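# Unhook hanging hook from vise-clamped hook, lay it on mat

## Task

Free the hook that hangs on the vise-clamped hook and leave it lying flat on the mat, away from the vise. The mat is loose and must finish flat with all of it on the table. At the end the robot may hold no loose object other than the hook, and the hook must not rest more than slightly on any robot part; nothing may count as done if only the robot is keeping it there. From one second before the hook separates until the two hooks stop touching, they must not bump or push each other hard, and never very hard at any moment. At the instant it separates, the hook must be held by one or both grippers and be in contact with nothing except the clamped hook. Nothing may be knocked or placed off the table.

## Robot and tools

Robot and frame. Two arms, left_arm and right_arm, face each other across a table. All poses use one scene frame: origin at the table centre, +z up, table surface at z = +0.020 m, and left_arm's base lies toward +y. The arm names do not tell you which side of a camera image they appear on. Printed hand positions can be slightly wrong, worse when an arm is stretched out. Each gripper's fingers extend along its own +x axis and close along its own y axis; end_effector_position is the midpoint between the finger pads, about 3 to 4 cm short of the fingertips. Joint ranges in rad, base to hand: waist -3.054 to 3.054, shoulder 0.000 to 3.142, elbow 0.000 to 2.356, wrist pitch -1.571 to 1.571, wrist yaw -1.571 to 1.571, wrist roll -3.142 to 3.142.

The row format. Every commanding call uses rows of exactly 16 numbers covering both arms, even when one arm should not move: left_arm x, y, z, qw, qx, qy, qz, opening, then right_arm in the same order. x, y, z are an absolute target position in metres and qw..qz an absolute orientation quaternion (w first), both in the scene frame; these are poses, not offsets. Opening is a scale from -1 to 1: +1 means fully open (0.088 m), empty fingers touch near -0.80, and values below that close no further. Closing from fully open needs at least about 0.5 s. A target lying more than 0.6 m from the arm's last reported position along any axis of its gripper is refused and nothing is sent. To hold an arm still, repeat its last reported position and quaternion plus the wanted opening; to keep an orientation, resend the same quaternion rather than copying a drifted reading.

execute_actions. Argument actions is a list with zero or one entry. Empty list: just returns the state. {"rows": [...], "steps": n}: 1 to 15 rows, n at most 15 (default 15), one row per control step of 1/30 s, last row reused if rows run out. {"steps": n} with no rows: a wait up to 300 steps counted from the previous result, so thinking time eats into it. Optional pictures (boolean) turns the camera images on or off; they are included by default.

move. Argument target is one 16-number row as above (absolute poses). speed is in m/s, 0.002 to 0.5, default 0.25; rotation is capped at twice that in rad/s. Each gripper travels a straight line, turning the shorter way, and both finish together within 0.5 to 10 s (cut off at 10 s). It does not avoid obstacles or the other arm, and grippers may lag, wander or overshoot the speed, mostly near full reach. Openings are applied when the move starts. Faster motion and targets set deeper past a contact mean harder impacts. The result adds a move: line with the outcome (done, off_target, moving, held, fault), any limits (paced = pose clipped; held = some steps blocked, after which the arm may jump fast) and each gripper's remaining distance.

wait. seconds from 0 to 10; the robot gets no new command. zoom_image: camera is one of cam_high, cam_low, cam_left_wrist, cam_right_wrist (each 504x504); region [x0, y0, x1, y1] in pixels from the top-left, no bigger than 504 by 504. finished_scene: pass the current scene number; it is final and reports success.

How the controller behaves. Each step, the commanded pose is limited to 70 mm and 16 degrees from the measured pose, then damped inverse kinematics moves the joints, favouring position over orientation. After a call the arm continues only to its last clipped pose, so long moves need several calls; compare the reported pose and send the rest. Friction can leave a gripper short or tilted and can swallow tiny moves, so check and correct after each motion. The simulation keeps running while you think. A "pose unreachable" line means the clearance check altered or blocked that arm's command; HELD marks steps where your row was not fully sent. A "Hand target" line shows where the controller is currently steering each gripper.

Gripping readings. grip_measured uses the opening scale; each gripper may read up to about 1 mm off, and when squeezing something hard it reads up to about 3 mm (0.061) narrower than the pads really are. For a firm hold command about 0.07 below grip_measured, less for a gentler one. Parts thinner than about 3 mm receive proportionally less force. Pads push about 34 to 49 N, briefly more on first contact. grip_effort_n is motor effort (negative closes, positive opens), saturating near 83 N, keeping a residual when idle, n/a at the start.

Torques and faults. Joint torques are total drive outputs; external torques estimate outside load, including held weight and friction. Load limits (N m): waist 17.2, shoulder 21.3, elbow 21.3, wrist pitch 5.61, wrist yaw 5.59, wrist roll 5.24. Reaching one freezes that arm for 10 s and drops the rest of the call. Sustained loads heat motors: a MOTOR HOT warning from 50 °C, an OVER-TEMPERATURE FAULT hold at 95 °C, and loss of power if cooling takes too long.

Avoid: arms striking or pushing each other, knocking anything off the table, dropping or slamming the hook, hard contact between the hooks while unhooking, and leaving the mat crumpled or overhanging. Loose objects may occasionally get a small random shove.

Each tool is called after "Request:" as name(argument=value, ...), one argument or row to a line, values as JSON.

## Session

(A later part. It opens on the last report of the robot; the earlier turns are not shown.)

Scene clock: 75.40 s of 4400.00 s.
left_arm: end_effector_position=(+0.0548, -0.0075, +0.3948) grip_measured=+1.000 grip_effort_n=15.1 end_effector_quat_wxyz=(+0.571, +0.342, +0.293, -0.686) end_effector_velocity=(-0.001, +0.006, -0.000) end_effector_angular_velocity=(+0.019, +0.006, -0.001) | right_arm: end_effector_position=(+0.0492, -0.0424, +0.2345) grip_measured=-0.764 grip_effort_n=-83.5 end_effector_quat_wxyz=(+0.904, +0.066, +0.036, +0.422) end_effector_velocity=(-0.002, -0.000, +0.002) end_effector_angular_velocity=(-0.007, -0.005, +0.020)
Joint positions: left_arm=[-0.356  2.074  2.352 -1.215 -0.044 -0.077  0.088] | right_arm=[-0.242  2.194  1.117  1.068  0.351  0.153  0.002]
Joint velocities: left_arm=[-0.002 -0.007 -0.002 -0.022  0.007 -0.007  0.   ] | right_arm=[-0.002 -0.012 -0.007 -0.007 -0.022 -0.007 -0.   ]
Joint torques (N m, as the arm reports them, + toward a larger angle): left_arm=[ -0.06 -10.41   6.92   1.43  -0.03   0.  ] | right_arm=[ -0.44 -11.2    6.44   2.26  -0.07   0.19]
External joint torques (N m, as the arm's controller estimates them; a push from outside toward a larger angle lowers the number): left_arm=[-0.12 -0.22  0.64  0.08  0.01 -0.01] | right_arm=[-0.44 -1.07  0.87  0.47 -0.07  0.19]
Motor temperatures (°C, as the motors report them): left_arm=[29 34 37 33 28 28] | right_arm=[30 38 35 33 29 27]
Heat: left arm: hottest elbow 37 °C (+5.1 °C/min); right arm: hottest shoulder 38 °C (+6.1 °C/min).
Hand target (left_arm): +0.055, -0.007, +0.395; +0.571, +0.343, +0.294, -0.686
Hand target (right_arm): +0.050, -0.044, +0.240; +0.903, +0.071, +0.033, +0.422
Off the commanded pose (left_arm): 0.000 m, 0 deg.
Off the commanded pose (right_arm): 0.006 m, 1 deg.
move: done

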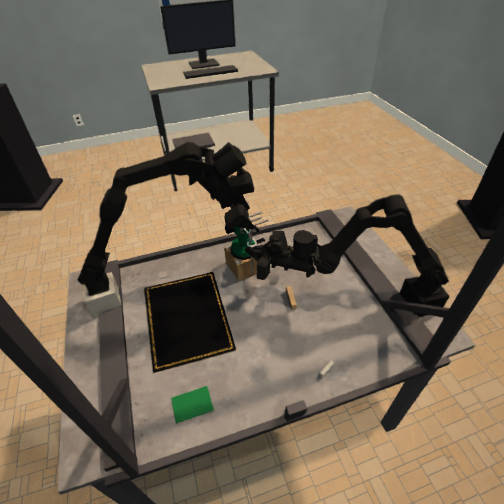

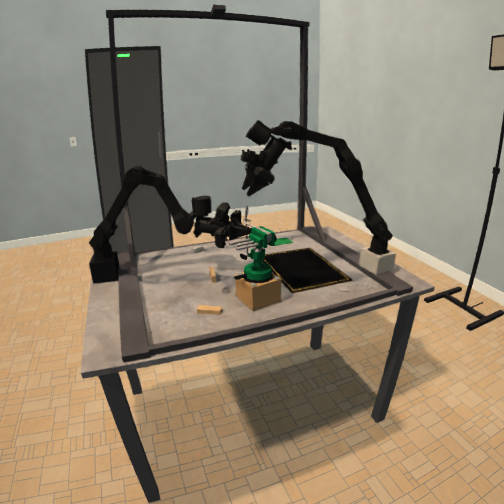

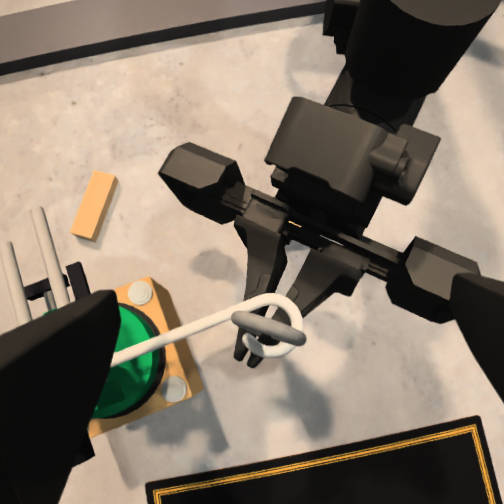

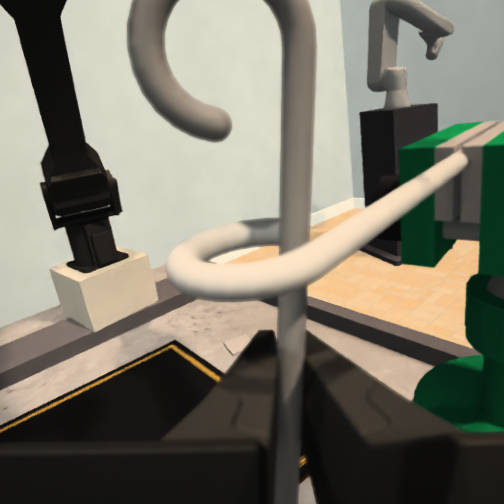

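Request:
move(
  target=[0.0549, -0.0074, 0.3945, 0.571, 0.343, 0.294, -0.686, 1.0, 0.0536, -0.0413, 0.2455, 0.903, 0.0711, 0.0332, 0.4217, -0.85],
  speed=0.01,
)

Request:
zoom_image(
  camera="cam_left_wrist",
  region=[215, 270, 335, 390],
)

Scene clock: 78.60 s of 4400.00 s.
left_arm: end_effector_position=(+0.0548, -0.0075, +0.3948) grip_measured=+1.000 grip_effort_n=15.1 end_effector_quat_wxyz=(+0.571, +0.342, +0.293, -0.686) end_effector_velocity=(+0.000, +0.002, +0.001) end_effector_angular_velocity=(-0.000, -0.011, -0.004) | right_arm: end_effector_position=(+0.0514, -0.0429, +0.2335) grip_measured=-0.764 grip_effort_n=-83.5 end_effector_quat_wxyz=(+0.904, +0.060, +0.041, +0.422) end_effector_velocity=(-0.004, +0.003, +0.004) end_effector_angular_velocity=(+0.007, -0.009, +0.025)
Joint positions: left_arm=[-0.356  2.074  2.352 -1.215 -0.044 -0.077  0.088] | right_arm=[-0.248  2.188  1.119  1.043  0.345  0.153  0.002]
Joint velocities: left_arm=[-0.002 -0.002  0.002 -0.007 -0.007  0.007  0.   ] | right_arm=[ 0.002 -0.002  0.002  0.007 -0.022 -0.007  0.   ]
Joint torques (N m, as the arm reports them, + toward a larger angle): left_arm=[ -0.04 -10.46   6.89   1.43  -0.03   0.02] | right_arm=[ -0.24 -11.28   8.81   2.17  -0.05   0.13]
External joint torques (N m, as the arm's controller estimates them; a push from outside toward a larger angle lowers the number): left_arm=[-0.04 -0.34  0.62  0.05  0.    0.02] | right_arm=[-0.32 -1.16  3.17  0.37 -0.05  0.13]
Motor temperatures (°C, as the motors report them): left_arm=[29 35 37 33 28 28] | right_arm=[30 39 35 33 29 27]
Heat: left arm: hottest elbow 37 °C (+5.0 °C/min); right arm: hottest shoulder 39 °C (+6.0 °C/min).
Hand target (left_arm): +0.055, -0.007, +0.395; +0.571, +0.343, +0.294, -0.686
Hand target (right_arm): +0.053, -0.041, +0.245; +0.903, +0.071, +0.033, +0.422
Off the commanded pose (left_arm): 0.000 m, 0 deg.
Off the commanded pose (right_arm): 0.012 m, 2 deg.
move: off_target (right_arm)

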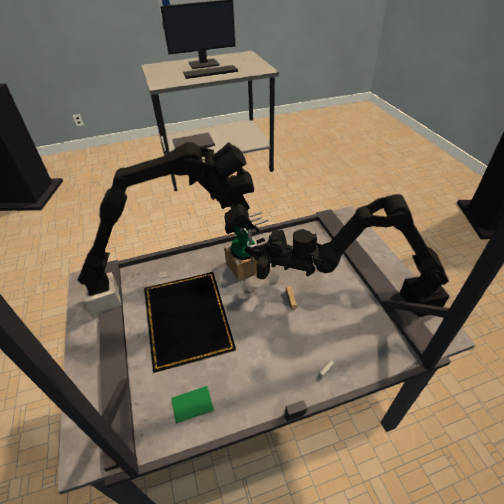

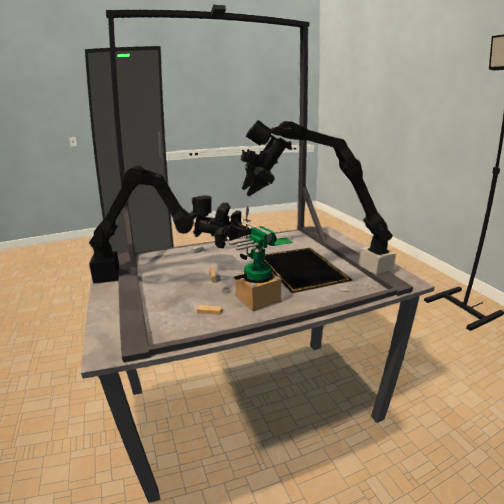

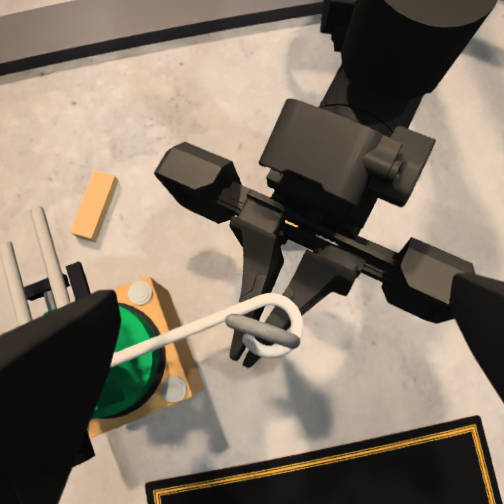

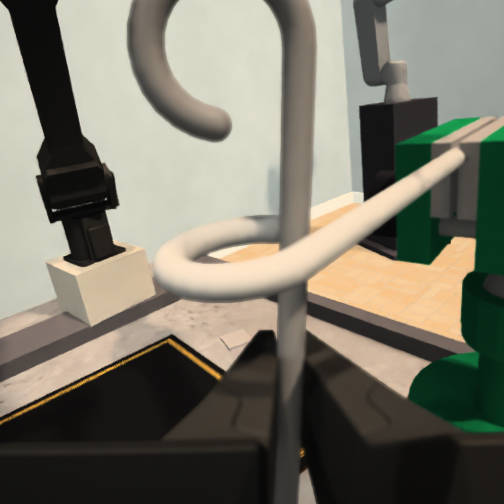

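Region (215, 270, 335, 390) of cam_left_wrist's 504x504 image, scaled by 4.200, with more detail than that image has.

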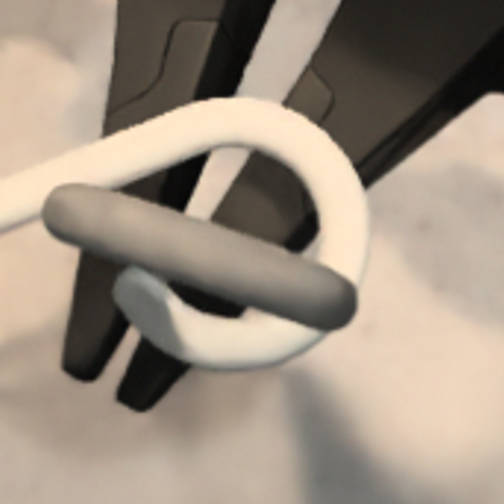

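Request:
execute_actions(
  actions=[
    {"rows": [[0.0549,-0.0074,0.3945,0.571,0.343,0.294,-0.686,1.0,0.0540,-0.04126,0.2457,0.903,0.0711,0.0332,0.4217,-0.85],[0.0549,-0.0074,0.3945,0.571,0.343,0.294,-0.686,1.0,0.0544,-0.04122,0.2459,0.903,0.0711,0.0332,0.4217,-0.85],[0.0549,-0.0074,0.3945,0.571,0.343,0.294,-0.686,1.0,0.0548,-0.04118,0.2460,0.903,0.0711,0.0332,0.4217,-0.85],[0.0549,-0.0074,0.3945,0.571,0.343,0.294,-0.686,1.0,0.0552,-0.04114,0.2462,0.903,0.0711,0.0332,0.4217,-0.85],[0.0549,-0.0074,0.3945,0.571,0.343,0.294,-0.686,1.0,0.0556,-0.0411,0.2464,0.903,0.0711,0.0332,0.4217,-0.85],[0.0549,-0.0074,0.3945,0.571,0.343,0.294,-0.686,1.0,0.0560,-0.04106,0.2465,0.903,0.0711,0.0332,0.4217,-0.85],[0.0549,-0.0074,0.3945,0.571,0.343,0.294,-0.686,1.0,0.0564,-0.04102,0.2467,0.903,0.0711,0.0332,0.4217,-0.85],[0.0549,-0.0074,0.3945,0.571,0.343,0.294,-0.686,1.0,0.0568,-0.04098,0.2469,0.903,0.0711,0.0332,0.4217,-0.85],[0.0549,-0.0074,0.3945,0.571,0.343,0.294,-0.686,1.0,0.0572,-0.04092,0.2470,0.903,0.0711,0.0332,0.4217,-0.85],[0.0549,-0.0074,0.3945,0.571,0.343,0.294,-0.686,1.0,0.0576,-0.04086,0.2472,0.903,0.0711,0.0332,0.4217,-0.85],[0.0549,-0.0074,0.3945,0.571,0.343,0.294,-0.686,1.0,0.0580,-0.0408,0.2474,0.903,0.0711,0.0332,0.4217,-0.85],[0.0549,-0.0074,0.3945,0.571,0.343,0.294,-0.686,1.0,0.0584,-0.04072,0.2476,0.903,0.0711,0.0332,0.4217,-0.85],[0.0549,-0.0074,0.3945,0.571,0.343,0.294,-0.686,1.0,0.0588,-0.04064,0.2478,0.903,0.0711,0.0332,0.4217,-0.85],[0.0549,-0.0074,0.3945,0.571,0.343,0.294,-0.686,1.0,0.0592,-0.04056,0.2480,0.903,0.0711,0.0332,0.4217,-0.85],[0.0549,-0.0074,0.3945,0.571,0.343,0.294,-0.686,1.0,0.0596,-0.0405,0.2482,0.903,0.0711,0.0332,0.4217,-0.85]], "steps": 15},
  ],
  pictures=false,
)

Request:
execute_actions(
  actions=[
    {"steps": 10},
  ],
)

Request:
zoom_image(
  camera="cam_left_wrist",
  region=[195, 270, 315, 390],
)

Scene clock: 82.00 s of 4400.00 s.
left_arm: end_effector_position=(+0.0548, -0.0075, +0.3948) grip_measured=+1.000 grip_effort_n=15.1 end_effector_quat_wxyz=(+0.571, +0.342, +0.293, -0.686) end_effector_velocity=(+0.003, +0.002, +0.002) end_effector_angular_velocity=(+0.000, -0.005, +0.028) | right_arm: end_effector_position=(+0.0561, -0.0421, +0.2359) grip_measured=-0.764 grip_effort_n=-83.5 end_effector_quat_wxyz=(+0.904, +0.061, +0.041, +0.422) end_effector_velocity=(+0.009, +0.003, +0.001) end_effector_angular_velocity=(-0.034, -0.008, +0.025)
Joint positions: left_arm=[-0.356  2.074  2.352 -1.215 -0.044 -0.077  0.088] | right_arm=[-0.258  2.188  1.132  1.031  0.334  0.153  0.002]
Joint velocities: left_arm=[-0.002 -0.007 -0.002 -0.007 -0.022 -0.022  0.   ] | right_arm=[-0.027 -0.002  0.027 -0.051 -0.051 -0.022 -0.   ]
Joint torques (N m, as the arm reports them, + toward a larger angle): left_arm=[  0.05 -10.47   6.87   1.43  -0.04   0.01] | right_arm=[ -0.29 -11.04   8.78   2.13  -0.04   0.17]
External joint torques (N m, as the arm's controller estimates them; a push from outside toward a larger angle lowers the number): left_arm=[ 0.01 -0.3   0.58  0.05  0.01  0.01] | right_arm=[-0.22 -0.98  3.17  0.36 -0.05  0.17]
Motor temperatures (°C, as the motors report them): left_arm=[29 36 37 33 28 28] | right_arm=[30 40 35 33 29 27]
Heat: left arm: hottest elbow 37 °C (+4.0 °C/min); right arm: hottest shoulder 40 °C (+6.1 °C/min).
Hand target (left_arm): +0.055, -0.007, +0.395; +0.571, +0.343, +0.294, -0.686
Hand target (right_arm): +0.059, -0.041, +0.248; +0.903, +0.071, +0.033, +0.422
Off the commanded pose (left_arm): 0.000 m, 0 deg.
Off the commanded pose (right_arm): 0.013 m, 2 deg.
Steps of this call (steps 1 to 87: nothing new was sent; steps 88 to 102: all 15 steps of this action). Readings (end_effector_position):
88: left_arm (+0.0548, -0.0075, +0.3948) | right_arm (+0.0514, -0.0428, +0.2335)
89: left_arm (+0.0548, -0.0075, +0.3948) | right_arm (+0.0516, -0.0429, +0.2334)
91: left_arm (+0.0548, -0.0075, +0.3948) | right_arm (+0.0517, -0.0428, +0.2337)
95: left_arm (+0.0548, -0.0075, +0.3948) | right_arm (+0.0532, -0.0427, +0.2341)
102: the state above

Scene clock: 82.33 s of 4400.00 s.
left_arm: end_effector_position=(+0.0548, -0.0075, +0.3948) grip_measured=+1.000 grip_effort_n=15.1 end_effector_quat_wxyz=(+0.571, +0.342, +0.293, -0.686) end_effector_velocity=(+0.000, +0.001, -0.003) end_effector_angular_velocity=(+0.016, +0.015, +0.016) | right_arm: end_effector_position=(+0.0574, -0.0420, +0.2364) grip_measured=-0.764 grip_effort_n=-83.5 end_effector_quat_wxyz=(+0.904, +0.061, +0.041, +0.422) end_effector_velocity=(+0.000, -0.000, -0.001) end_effector_angular_velocity=(-0.011, -0.003, +0.005)
Joint positions: left_arm=[-0.356  2.074  2.352 -1.215 -0.044 -0.077  0.088] | right_arm=[-0.261  2.188  1.135  1.028  0.332  0.153  0.002]
Joint velocities: left_arm=[ 0.002  0.002 -0.002 -0.007  0.007 -0.022  0.   ] | right_arm=[-0.002 -0.002 -0.002 -0.007 -0.007 -0.007 -0.   ]
Joint torques (N m, as the arm reports them, + toward a larger angle): left_arm=[ -0.05 -10.46   6.81   1.42  -0.03   0.  ] | right_arm=[ -0.07 -11.16   8.89   2.15  -0.08   0.21]
External joint torques (N m, as the arm's controller estimates them; a push from outside toward a larger angle lowers the number): left_arm=[-0.12 -0.38  0.57  0.05  0.01  0.  ] | right_arm=[-0.07 -0.96  3.19  0.35 -0.08  0.21]
Motor temperatures (°C, as the motors report them): left_arm=[29 36 37 33 28 28] | right_arm=[30 40 35 33 29 27]
Heat: left arm: hottest elbow 37 °C (+4.0 °C/min); right arm: hottest shoulder 40 °C (+6.0 °C/min).
Hand target (left_arm): +0.055, -0.007, +0.395; +0.571, +0.343, +0.294, -0.686
Hand target (right_arm): +0.059, -0.041, +0.248; +0.903, +0.071, +0.033, +0.422
Off the commanded pose (left_arm): 0.000 m, 0 deg.
Off the commanded pose (right_arm): 0.012 m, 2 deg.
Steps of this call (steps 1 to 10: nothing new was sent). Readings (end_effector_position):
1: left_arm (+0.0548, -0.0075, +0.3948) | right_arm (+0.0566, -0.0421, +0.2361)
2: left_arm (+0.0548, -0.0075, +0.3948) | right_arm (+0.0569, -0.0421, +0.2361)
4: left_arm (+0.0548, -0.0075, +0.3948) | right_arm (+0.0573, -0.0421, +0.2364)
8: left_arm (+0.0548, -0.0075, +0.3948) | right_arm (+0.0574, -0.0420, +0.2364)
10: the state above

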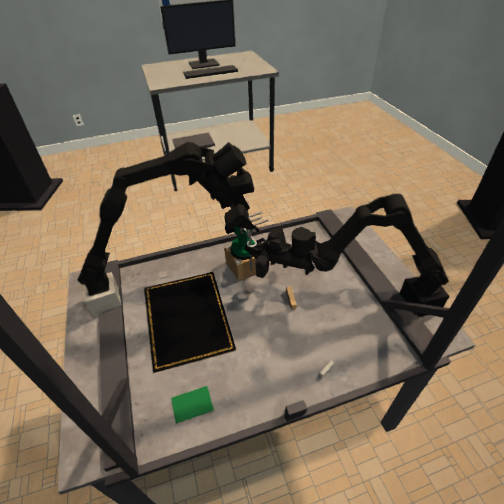

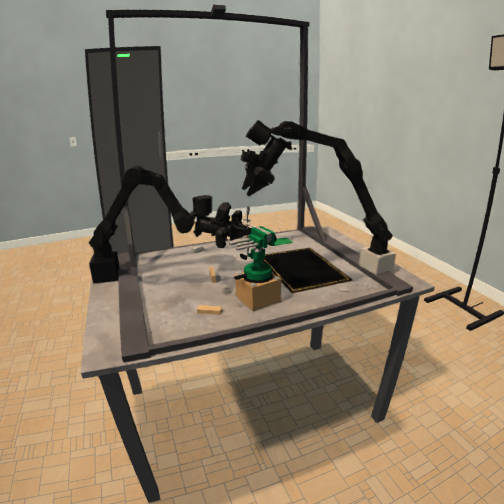

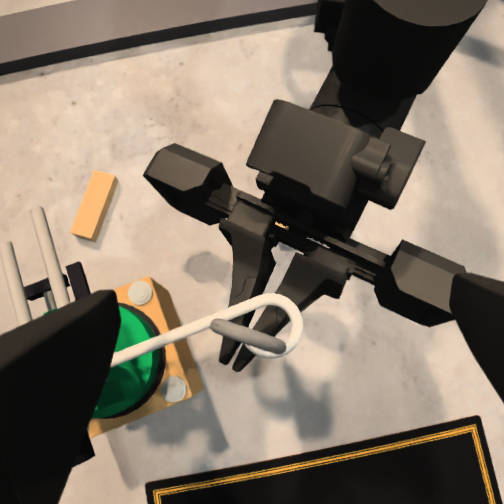

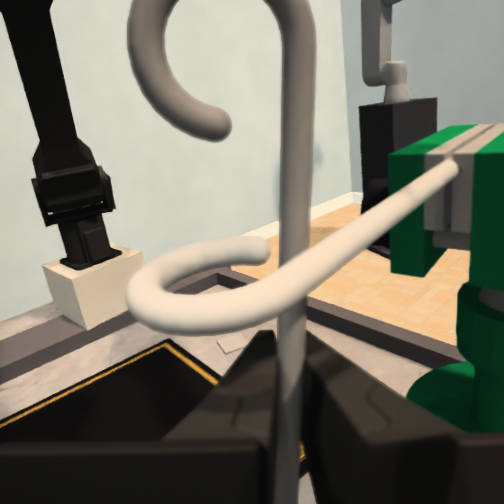

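Region (195, 270, 315, 390) of cam_left_wrist's 504x504 image, scaled by 4.200, with more detail than that image has.

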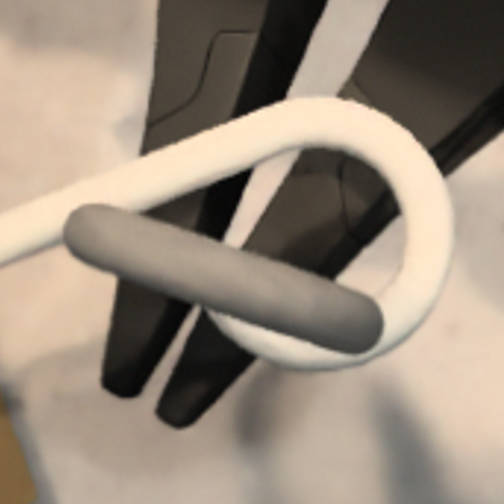

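Request:
move(
  target=[0.0549, -0.0074, 0.3945, 0.571, 0.343, 0.294, -0.686, 1.0, 0.0670, -0.027, 0.230, 0.903, 0.0711, 0.0332, 0.4217, -0.85],
  speed=0.02,
)

Scene clock: 84.87 s of 4400.00 s.
left_arm: end_effector_position=(+0.0548, -0.0075, +0.3948) grip_measured=+1.000 grip_effort_n=15.1 end_effector_quat_wxyz=(+0.571, +0.342, +0.293, -0.686) end_effector_velocity=(+0.000, +0.002, -0.001) end_effector_angular_velocity=(+0.008, +0.005, +0.020) | right_arm: end_effector_position=(+0.0644, -0.0293, +0.2323) grip_measured=-0.764 grip_effort_n=-83.5 end_effector_quat_wxyz=(+0.903, +0.069, +0.033, +0.422) end_effector_velocity=(-0.001, +0.003, +0.002) end_effector_angular_velocity=(-0.002, -0.006, +0.010)
Joint positions: left_arm=[-0.356  2.074  2.352 -1.215 -0.044 -0.077  0.088] | right_arm=[-0.266  2.25   1.204  1.044  0.327  0.153  0.002]
Joint velocities: left_arm=[-0.002 -0.002 -0.002 -0.007 -0.007 -0.022  0.   ] | right_arm=[ 0.002  0.002  0.012 -0.007 -0.007 -0.007 -0.   ]
Joint torques (N m, as the arm reports them, + toward a larger angle): left_arm=[ -0.03 -10.45   6.88   1.44  -0.03   0.02] | right_arm=[-0.14 -8.29  8.85  2.46 -0.07  0.22]
External joint torques (N m, as the arm's controller estimates them; a push from outside toward a larger angle lowers the number): left_arm=[-0.03 -0.37  0.64  0.07  0.01  0.01] | right_arm=[-0.28  2.34  3.13  0.66 -0.06  0.22]
Motor temperatures (°C, as the motors report them): left_arm=[29 37 37 33 28 28] | right_arm=[30 40 36 33 29 27]
Heat: left arm: hottest shoulder 37 °C (+4.0 °C/min); right arm: hottest shoulder 40 °C (+6.1 °C/min).
Hand target (left_arm): +0.055, -0.007, +0.395; +0.571, +0.343, +0.294, -0.686
Hand target (right_arm): +0.067, -0.027, +0.230; +0.903, +0.071, +0.033, +0.422
Off the commanded pose (left_arm): 0.000 m, 0 deg.
Off the commanded pose (right_arm): 0.004 m, 0 deg.
move: done

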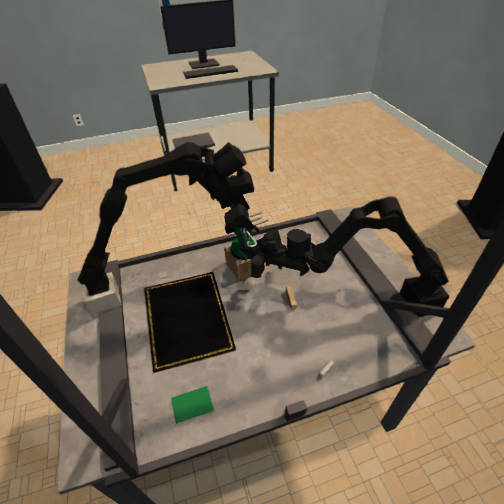

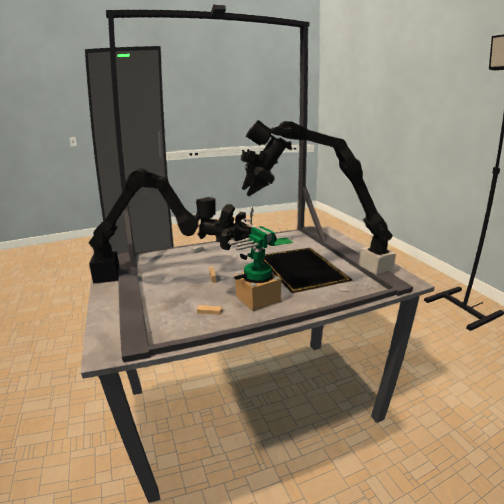

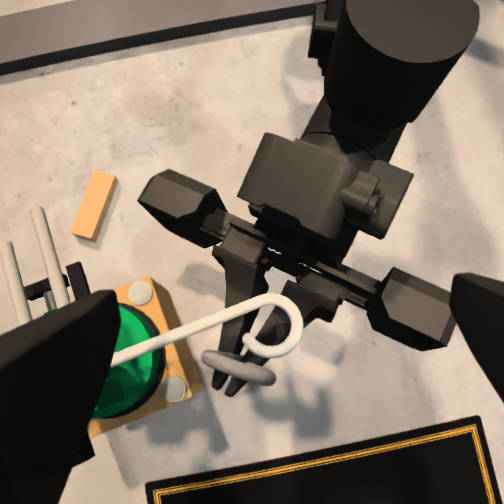

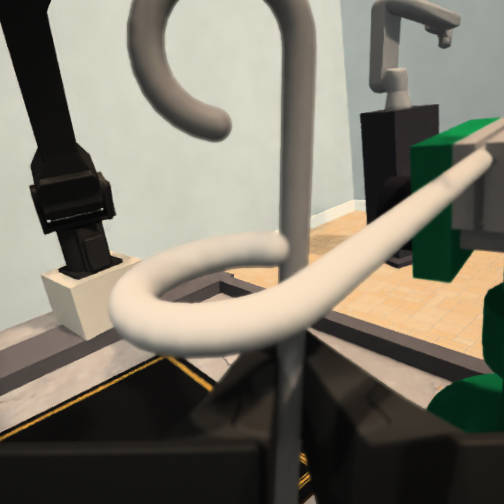

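Request:
move(
  target=[0.02, 0.17, 0.36, 0.59, 0.14, 0.10, -0.79, 0.1, 0.004, 0.025, 0.230, 0.903, 0.0711, 0.0332, 0.4217, -0.85],
  speed=0.12,
)

Request:
move(
  target=[-0.011, 0.126, 0.21, 0.595, 0, 0, -0.804, 0.1, -0.049, 0.014, 0.265, 0.866, 0, 0, 0.5, -0.85],
  speed=0.12,
)

Scene clock: 90.07 s of 4400.00 s.
left_arm: end_effector_position=(+0.0195, +0.1678, +0.3645) grip_measured=+0.103 grip_effort_n=-15.6 end_effector_quat_wxyz=(+0.589, +0.139, +0.097, -0.790) end_effector_velocity=(+0.002, +0.002, -0.002) end_effector_angular_velocity=(-0.008, -0.012, +0.011) | right_arm: end_effector_position=(+0.0048, +0.0222, +0.2341) grip_measured=-0.764 grip_effort_n=-83.5 end_effector_quat_wxyz=(+0.903, +0.071, +0.031, +0.422) end_effector_velocity=(+0.001, +0.001, +0.004) end_effector_angular_velocity=(-0.002, -0.019, +0.005)
Joint positions: left_arm=[-0.703  1.058  0.795 -0.095 -0.306 -0.1    0.044] | right_arm=[-0.104  2.338  1.379  0.963  0.489  0.153  0.002]
Joint velocities: left_arm=[-0.007 -0.012 -0.017  0.007 -0.022  0.007 -0.   ] | right_arm=[-0.002 -0.002  0.002  0.007 -0.007 -0.022 -0.   ]
Joint torques (N m, as the arm reports them, + toward a larger angle): left_arm=[-0.44 -4.04  6.45  2.11 -0.3   0.03] | right_arm=[ 0.18 -9.17  9.11  2.13  0.19  0.15]
External joint torques (N m, as the arm's controller estimates them; a push from outside toward a larger angle lowers the number): left_arm=[-0.44 -0.44 -1.04  0.29 -0.22  0.02] | right_arm=[0.18 2.27 3.1  0.38 0.19 0.15]
Motor temperatures (°C, as the motors report them): left_arm=[29 38 37 33 28 28] | right_arm=[30 40 36 34 29 27]
Heat: left arm: hottest shoulder 38 °C (+5.0 °C/min); right arm: hottest shoulder 40 °C (+5.0 °C/min).
Hand target (left_arm): +0.020, +0.170, +0.361; -0.590, -0.143, -0.097, +0.789
Hand target (right_arm): +0.004, +0.025, +0.230; +0.903, +0.071, +0.033, +0.422
Off the commanded pose (left_arm): 0.005 m, 0 deg.
Off the commanded pose (right_arm): 0.005 m, 0 deg.
move: done

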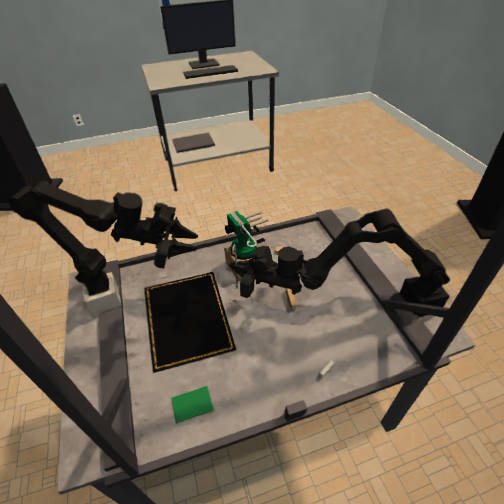

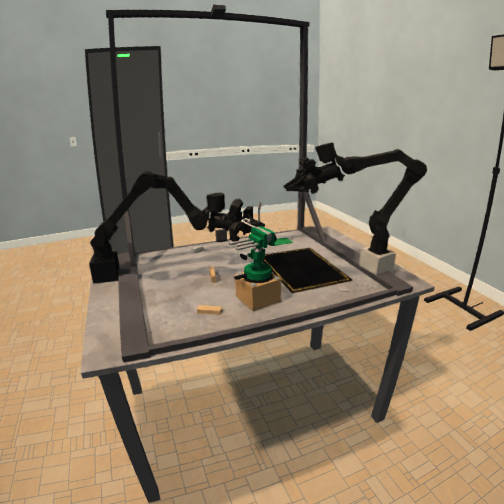

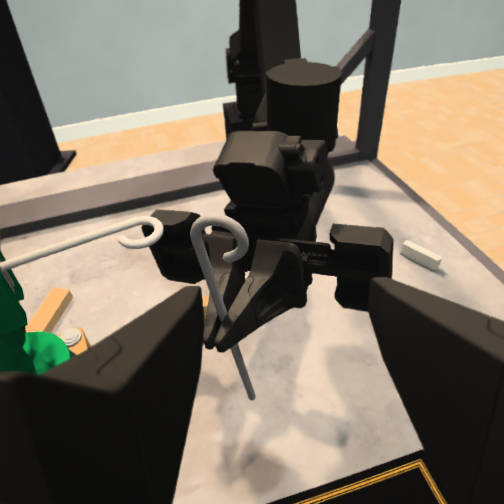

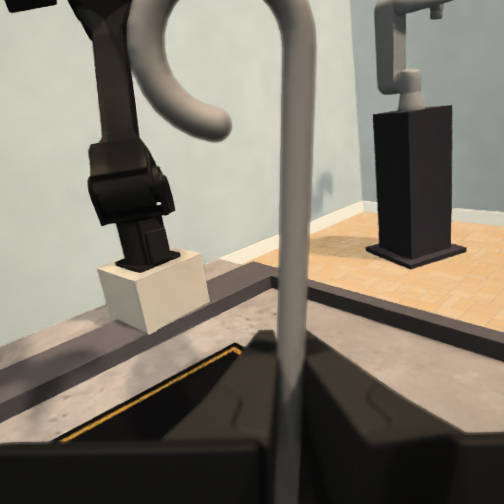

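Scene clock: 92.00 s of 4400.00 s.
left_arm: end_effector_position=(-0.0097, +0.1266, +0.2127) grip_measured=+0.103 grip_effort_n=-15.1 end_effector_quat_wxyz=(+0.595, +0.001, +0.003, -0.804) end_effector_velocity=(+0.002, -0.001, -0.004) end_effector_angular_velocity=(+0.008, +0.003, +0.020) | right_arm: end_effector_position=(-0.0465, +0.0166, +0.2628) grip_measured=-0.764 grip_effort_n=-83.5 end_effector_quat_wxyz=(+0.867, +0.002, +0.001, +0.498) end_effector_velocity=(+0.005, -0.002, +0.002) end_effector_angular_velocity=(-0.006, -0.006, -0.015)
Joint positions: left_arm=[-0.709  1.958  0.39   1.563 -0.322 -0.005  0.044] | right_arm=[-0.044  2.193  1.26   0.933  0.381  0.004  0.002]
Joint velocities: left_arm=[-0.002  0.017  0.002  0.007 -0.022 -0.007 -0.   ] | right_arm=[-0.007 -0.007 -0.002 -0.007  0.007 -0.007 -0.   ]
Joint torques (N m, as the arm reports them, + toward a larger angle): left_arm=[-0.46 -4.95  4.23  2.13 -0.21  0.12] | right_arm=[  0.23 -11.84   6.     2.19  -0.05  -0.16]
External joint torques (N m, as the arm's controller estimates them; a push from outside toward a larger angle lowers the number): left_arm=[-0.47  1.33  0.97  0.31 -0.21  0.11] | right_arm=[ 0.39 -1.1  -0.15  0.4  -0.06 -0.17]
Motor temperatures (°C, as the motors report them): left_arm=[29 37 36 34 28 28] | right_arm=[30 41 36 34 29 27]
Heat: left arm: hottest shoulder 37 °C (+5.0 °C/min); right arm: hottest shoulder 41 °C (+6.0 °C/min).
Hand target (left_arm): -0.011, +0.126, +0.210; -0.595, -0.005, -0.002, +0.803
Hand target (right_arm): -0.049, +0.014, +0.265; +0.866, -0.000, +0.000, +0.500
Off the commanded pose (left_arm): 0.003 m, 0 deg.
Off the commanded pose (right_arm): 0.004 m, 0 deg.
joint sent to its limit (left arm) — the command would take joint 4 (wrist pitch) past its upper limit, so that joint was sent only as far as its limit.
move: done

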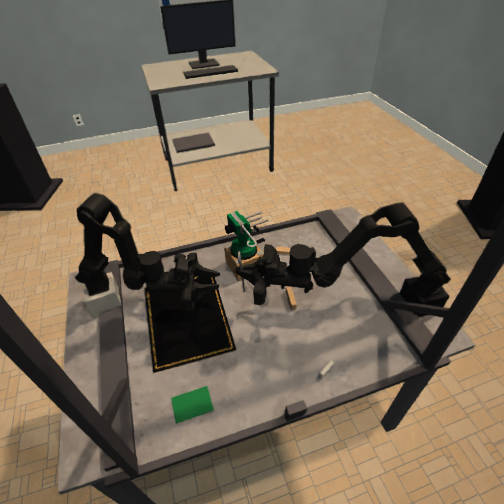

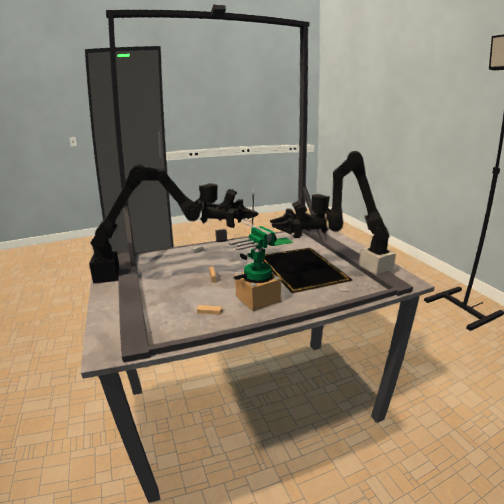

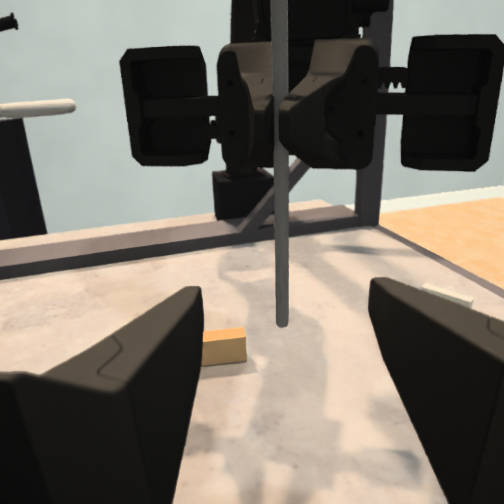

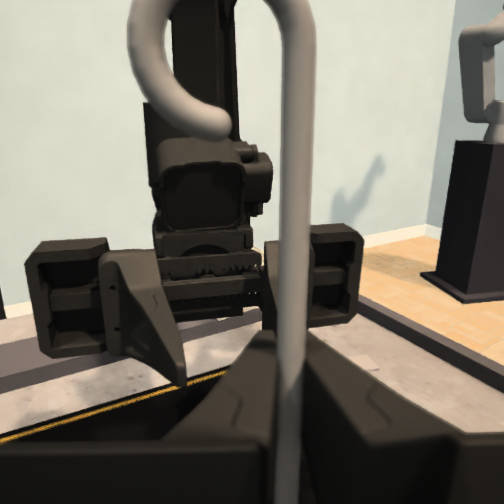

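Request:
move(
  target=[-0.031, 0.0694, 0.22, 0.595, 0, 0, -0.804, -0.2, -0.049, 0.014, 0.265, 0.866, 0, 0, 0.5, -0.85],
  speed=0.08,
)

Scene clock: 95.30 s of 4400.00 s.
left_arm: end_effector_position=(-0.0311, +0.0713, +0.2244) grip_measured=-0.197 grip_effort_n=-15.1 end_effector_quat_wxyz=(+0.595, -0.006, -0.000, -0.803) end_effector_velocity=(+0.001, -0.002, -0.003) end_effector_angular_velocity=(+0.017, -0.002, +0.010) | right_arm: end_effector_position=(-0.0466, +0.0165, +0.2630) grip_measured=-0.764 grip_effort_n=-83.5 end_effector_quat_wxyz=(+0.867, +0.002, +0.001, +0.498) end_effector_velocity=(+0.000, -0.000, -0.001) end_effector_angular_velocity=(-0.011, -0.005, +0.005)
Joint positions: left_arm=[-0.662  2.02   0.632  1.399 -0.275 -0.004  0.029] | right_arm=[-0.044  2.192  1.259  0.933  0.381  0.004  0.002]
Joint velocities: left_arm=[ 0.002  0.002  0.007 -0.022 -0.007 -0.007  0.   ] | right_arm=[-0.002 -0.002 -0.002 -0.007 -0.007 -0.007 -0.   ]
Joint torques (N m, as the arm reports them, + toward a larger angle): left_arm=[ 0.23 -6.16  5.15  1.89  0.16  0.11] | right_arm=[  0.16 -11.65   6.     2.23  -0.05  -0.13]
External joint torques (N m, as the arm's controller estimates them; a push from outside toward a larger angle lowers the number): left_arm=[0.18 1.48 0.96 0.09 0.16 0.1 ] | right_arm=[ 0.16 -0.95 -0.15  0.43 -0.05 -0.14]
Motor temperatures (°C, as the motors report them): left_arm=[29 37 36 34 28 28] | right_arm=[30 41 36 34 29 27]
Heat: left arm: hottest shoulder 37 °C (+5.1 °C/min); right arm: hottest shoulder 41 °C (+5.1 °C/min).
Hand target (left_arm): -0.031, +0.069, +0.220; -0.595, -0.000, -0.000, +0.804
Hand target (right_arm): -0.049, +0.014, +0.265; +0.866, +0.000, -0.000, +0.500
Off the commanded pose (left_arm): 0.005 m, 1 deg.
Off the commanded pose (right_arm): 0.004 m, 0 deg.
move: done

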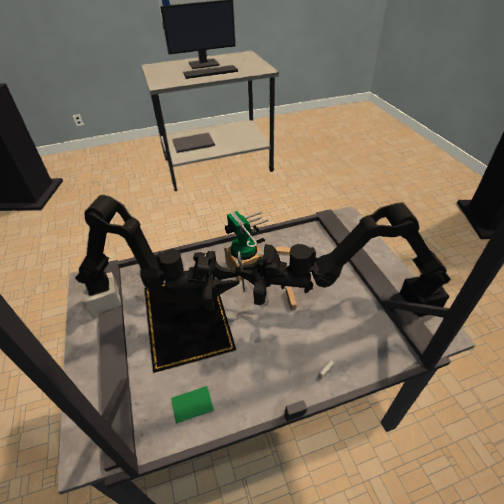

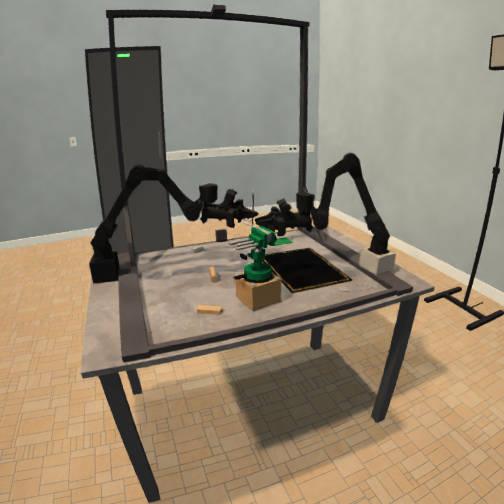

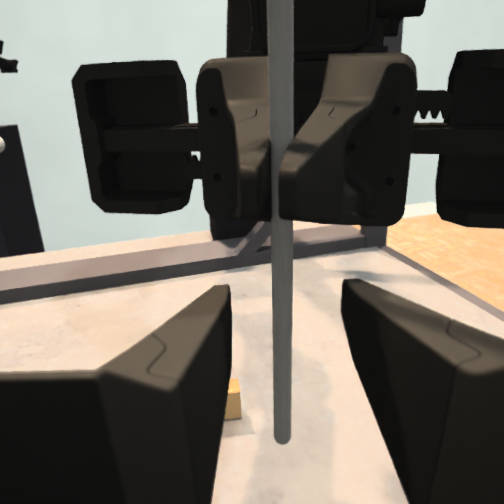

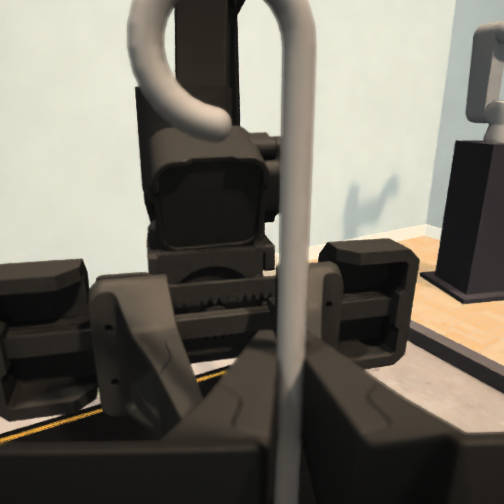

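Request:
zoom_image(
  camera="cam_low",
  region=[220, 185, 300, 245],
)

Region (220, 185, 300, 245) of cam_low's 504x504 image, scaled by 6.300, with more detail than that image has; it fills the top 378 rows of this view, and the rest is white.

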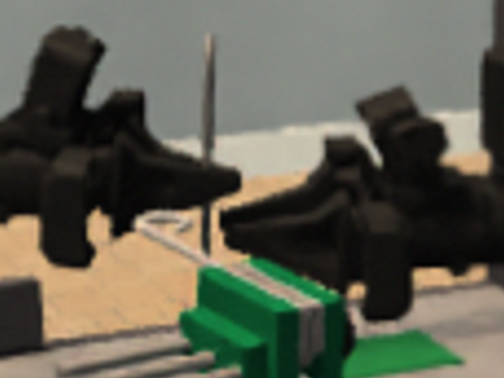

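Request:
move(
  target=[-0.036, 0.0500, 0.211, 0.595, 0, 0, -0.804, -0.4, -0.049, 0.014, 0.265, 0.866, 0, 0, 0.5, -0.85],
  speed=0.04,
)

Request:
zoom_image(
  camera="cam_low",
  region=[220, 185, 300, 245],
)

Scene clock: 97.43 s of 4400.00 s.
left_arm: end_effector_position=(-0.0364, +0.0519, +0.2164) grip_measured=-0.397 grip_effort_n=-15.6 end_effector_quat_wxyz=(+0.595, -0.007, -0.000, -0.804) end_effector_velocity=(+0.002, -0.001, -0.007) end_effector_angular_velocity=(+0.021, -0.021, +0.020) | right_arm: end_effector_position=(-0.0466, +0.0165, +0.2629) grip_measured=-0.764 grip_effort_n=-83.5 end_effector_quat_wxyz=(+0.867, +0.002, +0.001, +0.498) end_effector_velocity=(+0.000, -0.001, -0.000) end_effector_angular_velocity=(-0.001, -0.007, +0.005)
Joint positions: left_arm=[-0.643  2.094  0.714  1.391 -0.256 -0.004  0.02 ] | right_arm=[-0.044  2.192  1.259  0.933  0.381  0.004  0.002]
Joint velocities: left_arm=[-0.002  0.007  0.002 -0.022 -0.022  0.007 -0.   ] | right_arm=[-0.002 -0.002 -0.007  0.007 -0.007 -0.007 -0.   ]
Joint torques (N m, as the arm reports them, + toward a larger angle): left_arm=[ 0.26 -6.73  5.2   1.9   0.12  0.11] | right_arm=[  0.42 -11.86   5.9    2.21  -0.05  -0.15]
External joint torques (N m, as the arm's controller estimates them; a push from outside toward a larger angle lowers the number): left_arm=[0.25 1.42 1.   0.1  0.12 0.1 ] | right_arm=[ 0.42 -1.27 -0.17  0.44 -0.05 -0.16]
Motor temperatures (°C, as the motors report them): left_arm=[29 37 36 34 28 28] | right_arm=[30 42 36 34 29 27]
Heat: left arm: hottest shoulder 37 °C (+4.1 °C/min); right arm: hottest shoulder 42 °C (+6.1 °C/min).
Hand target (left_arm): -0.036, +0.050, +0.211; -0.595, +0.000, -0.000, +0.804
Hand target (right_arm): -0.049, +0.014, +0.265; +0.866, -0.000, +0.000, +0.500
Off the commanded pose (left_arm): 0.006 m, 1 deg.
Off the commanded pose (right_arm): 0.004 m, 0 deg.
move: done

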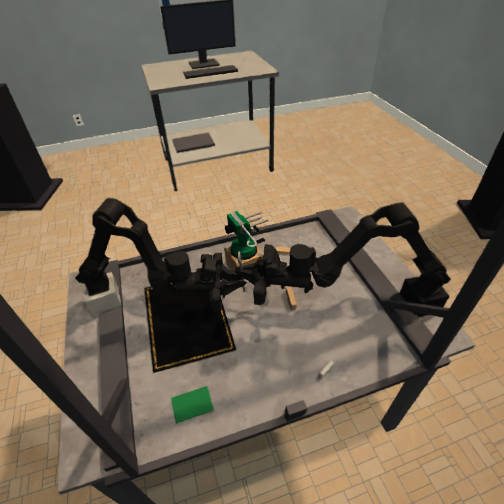

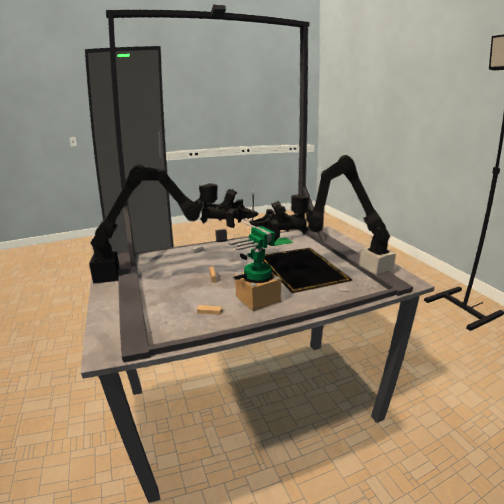

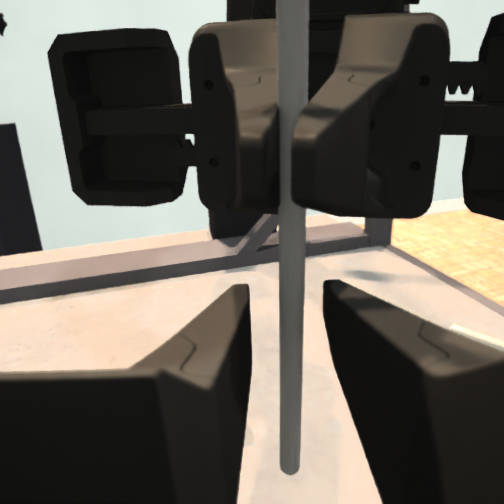

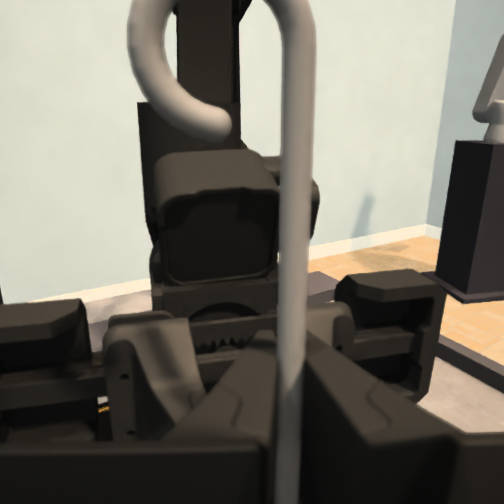

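Region (220, 185, 300, 245) of cam_low's 504x504 image, scaled by 6.300, with more detail than that image has; it fills the top 378 rows of this view, and the rest is white.

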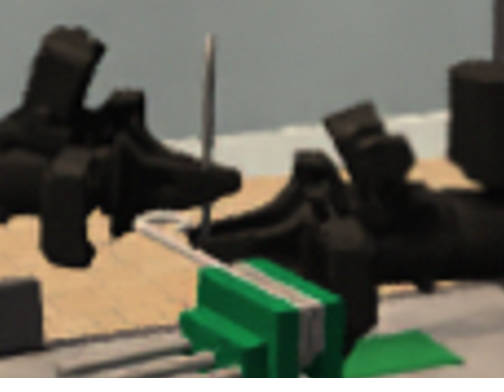

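Request:
move(
  target=[-0.0365, 0.0485, 0.211, 0.595, 0, 0, -0.804, -0.85, -0.049, 0.014, 0.265, 0.866, 0, 0, 0.5, -0.85],
  speed=0.02,
)

Scene clock: 98.50 s of 4400.00 s.
left_arm: end_effector_position=(-0.0369, +0.0512, +0.2154) grip_measured=-0.716 grip_effort_n=-83.5 end_effector_quat_wxyz=(+0.595, -0.005, -0.000, -0.804) end_effector_velocity=(-0.004, +0.002, -0.007) end_effector_angular_velocity=(+0.025, -0.007, -0.015) | right_arm: end_effector_position=(-0.0467, +0.0161, +0.2620) grip_measured=-0.764 grip_effort_n=-83.5 end_effector_quat_wxyz=(+0.867, +0.001, +0.002, +0.498) end_effector_velocity=(-0.002, +0.000, -0.001) end_effector_angular_velocity=(-0.011, -0.005, +0.010)
Joint positions: left_arm=[-0.643  2.097  0.718  1.387 -0.255 -0.004  0.004] | right_arm=[-0.044  2.192  1.257  0.933  0.382  0.004  0.002]
Joint velocities: left_arm=[-0.007  0.002 -0.002 -0.022  0.007 -0.007 -0.   ] | right_arm=[ 0.002 -0.002 -0.002 -0.007 -0.007 -0.007 -0.   ]
Joint torques (N m, as the arm reports them, + toward a larger angle): left_arm=[ 0.43 -6.78  5.65  1.88  0.16  0.1 ] | right_arm=[  0.1  -11.62   6.31   2.24  -0.06  -0.14]
External joint torques (N m, as the arm's controller estimates them; a push from outside toward a larger angle lowers the number): left_arm=[0.53 1.37 1.45 0.1  0.14 0.09] | right_arm=[ 0.02 -0.93  0.16  0.44 -0.05 -0.15]
Motor temperatures (°C, as the motors report them): left_arm=[29 37 36 34 28 28] | right_arm=[30 42 36 34 29 27]
Heat: left arm: hottest shoulder 37 °C (+4.1 °C/min); right arm: hottest shoulder 42 °C (+6.1 °C/min).
Hand target (left_arm): -0.036, +0.049, +0.211; -0.595, -0.000, -0.000, +0.804
Hand target (right_arm): -0.049, +0.014, +0.265; +0.866, +0.000, -0.000, +0.500
Off the commanded pose (left_arm): 0.005 m, 1 deg.
Off the commanded pose (right_arm): 0.004 m, 0 deg.
move: done

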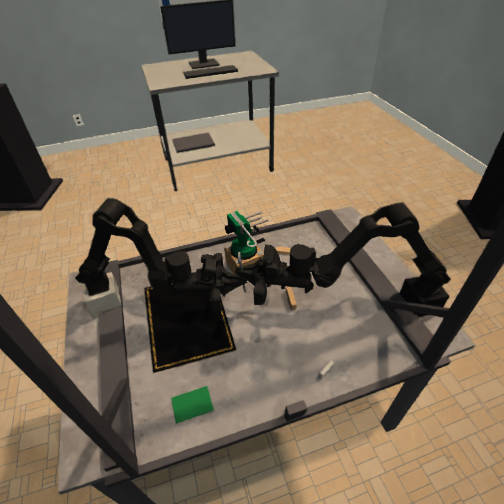

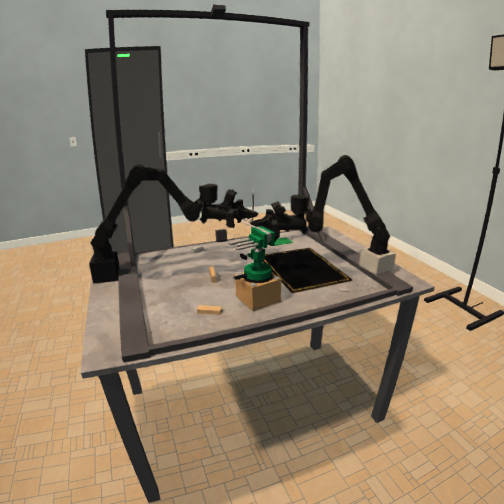

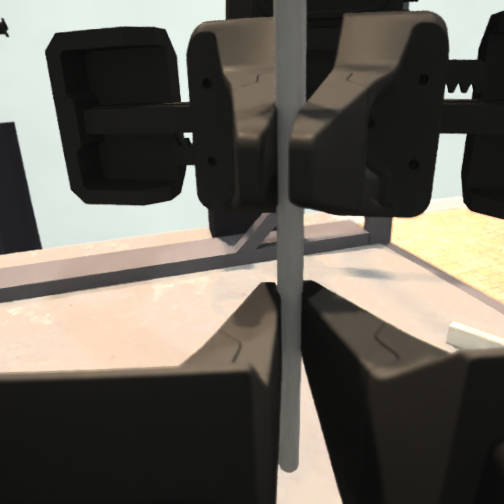

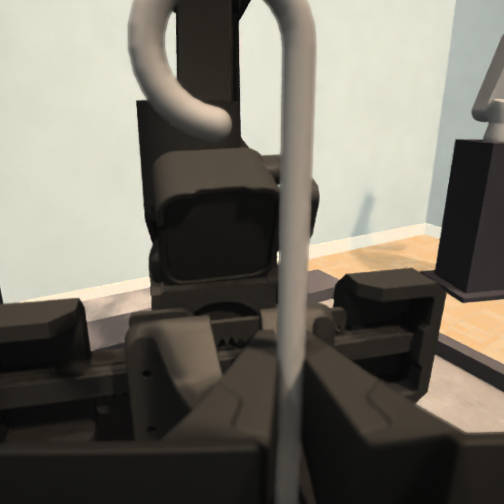

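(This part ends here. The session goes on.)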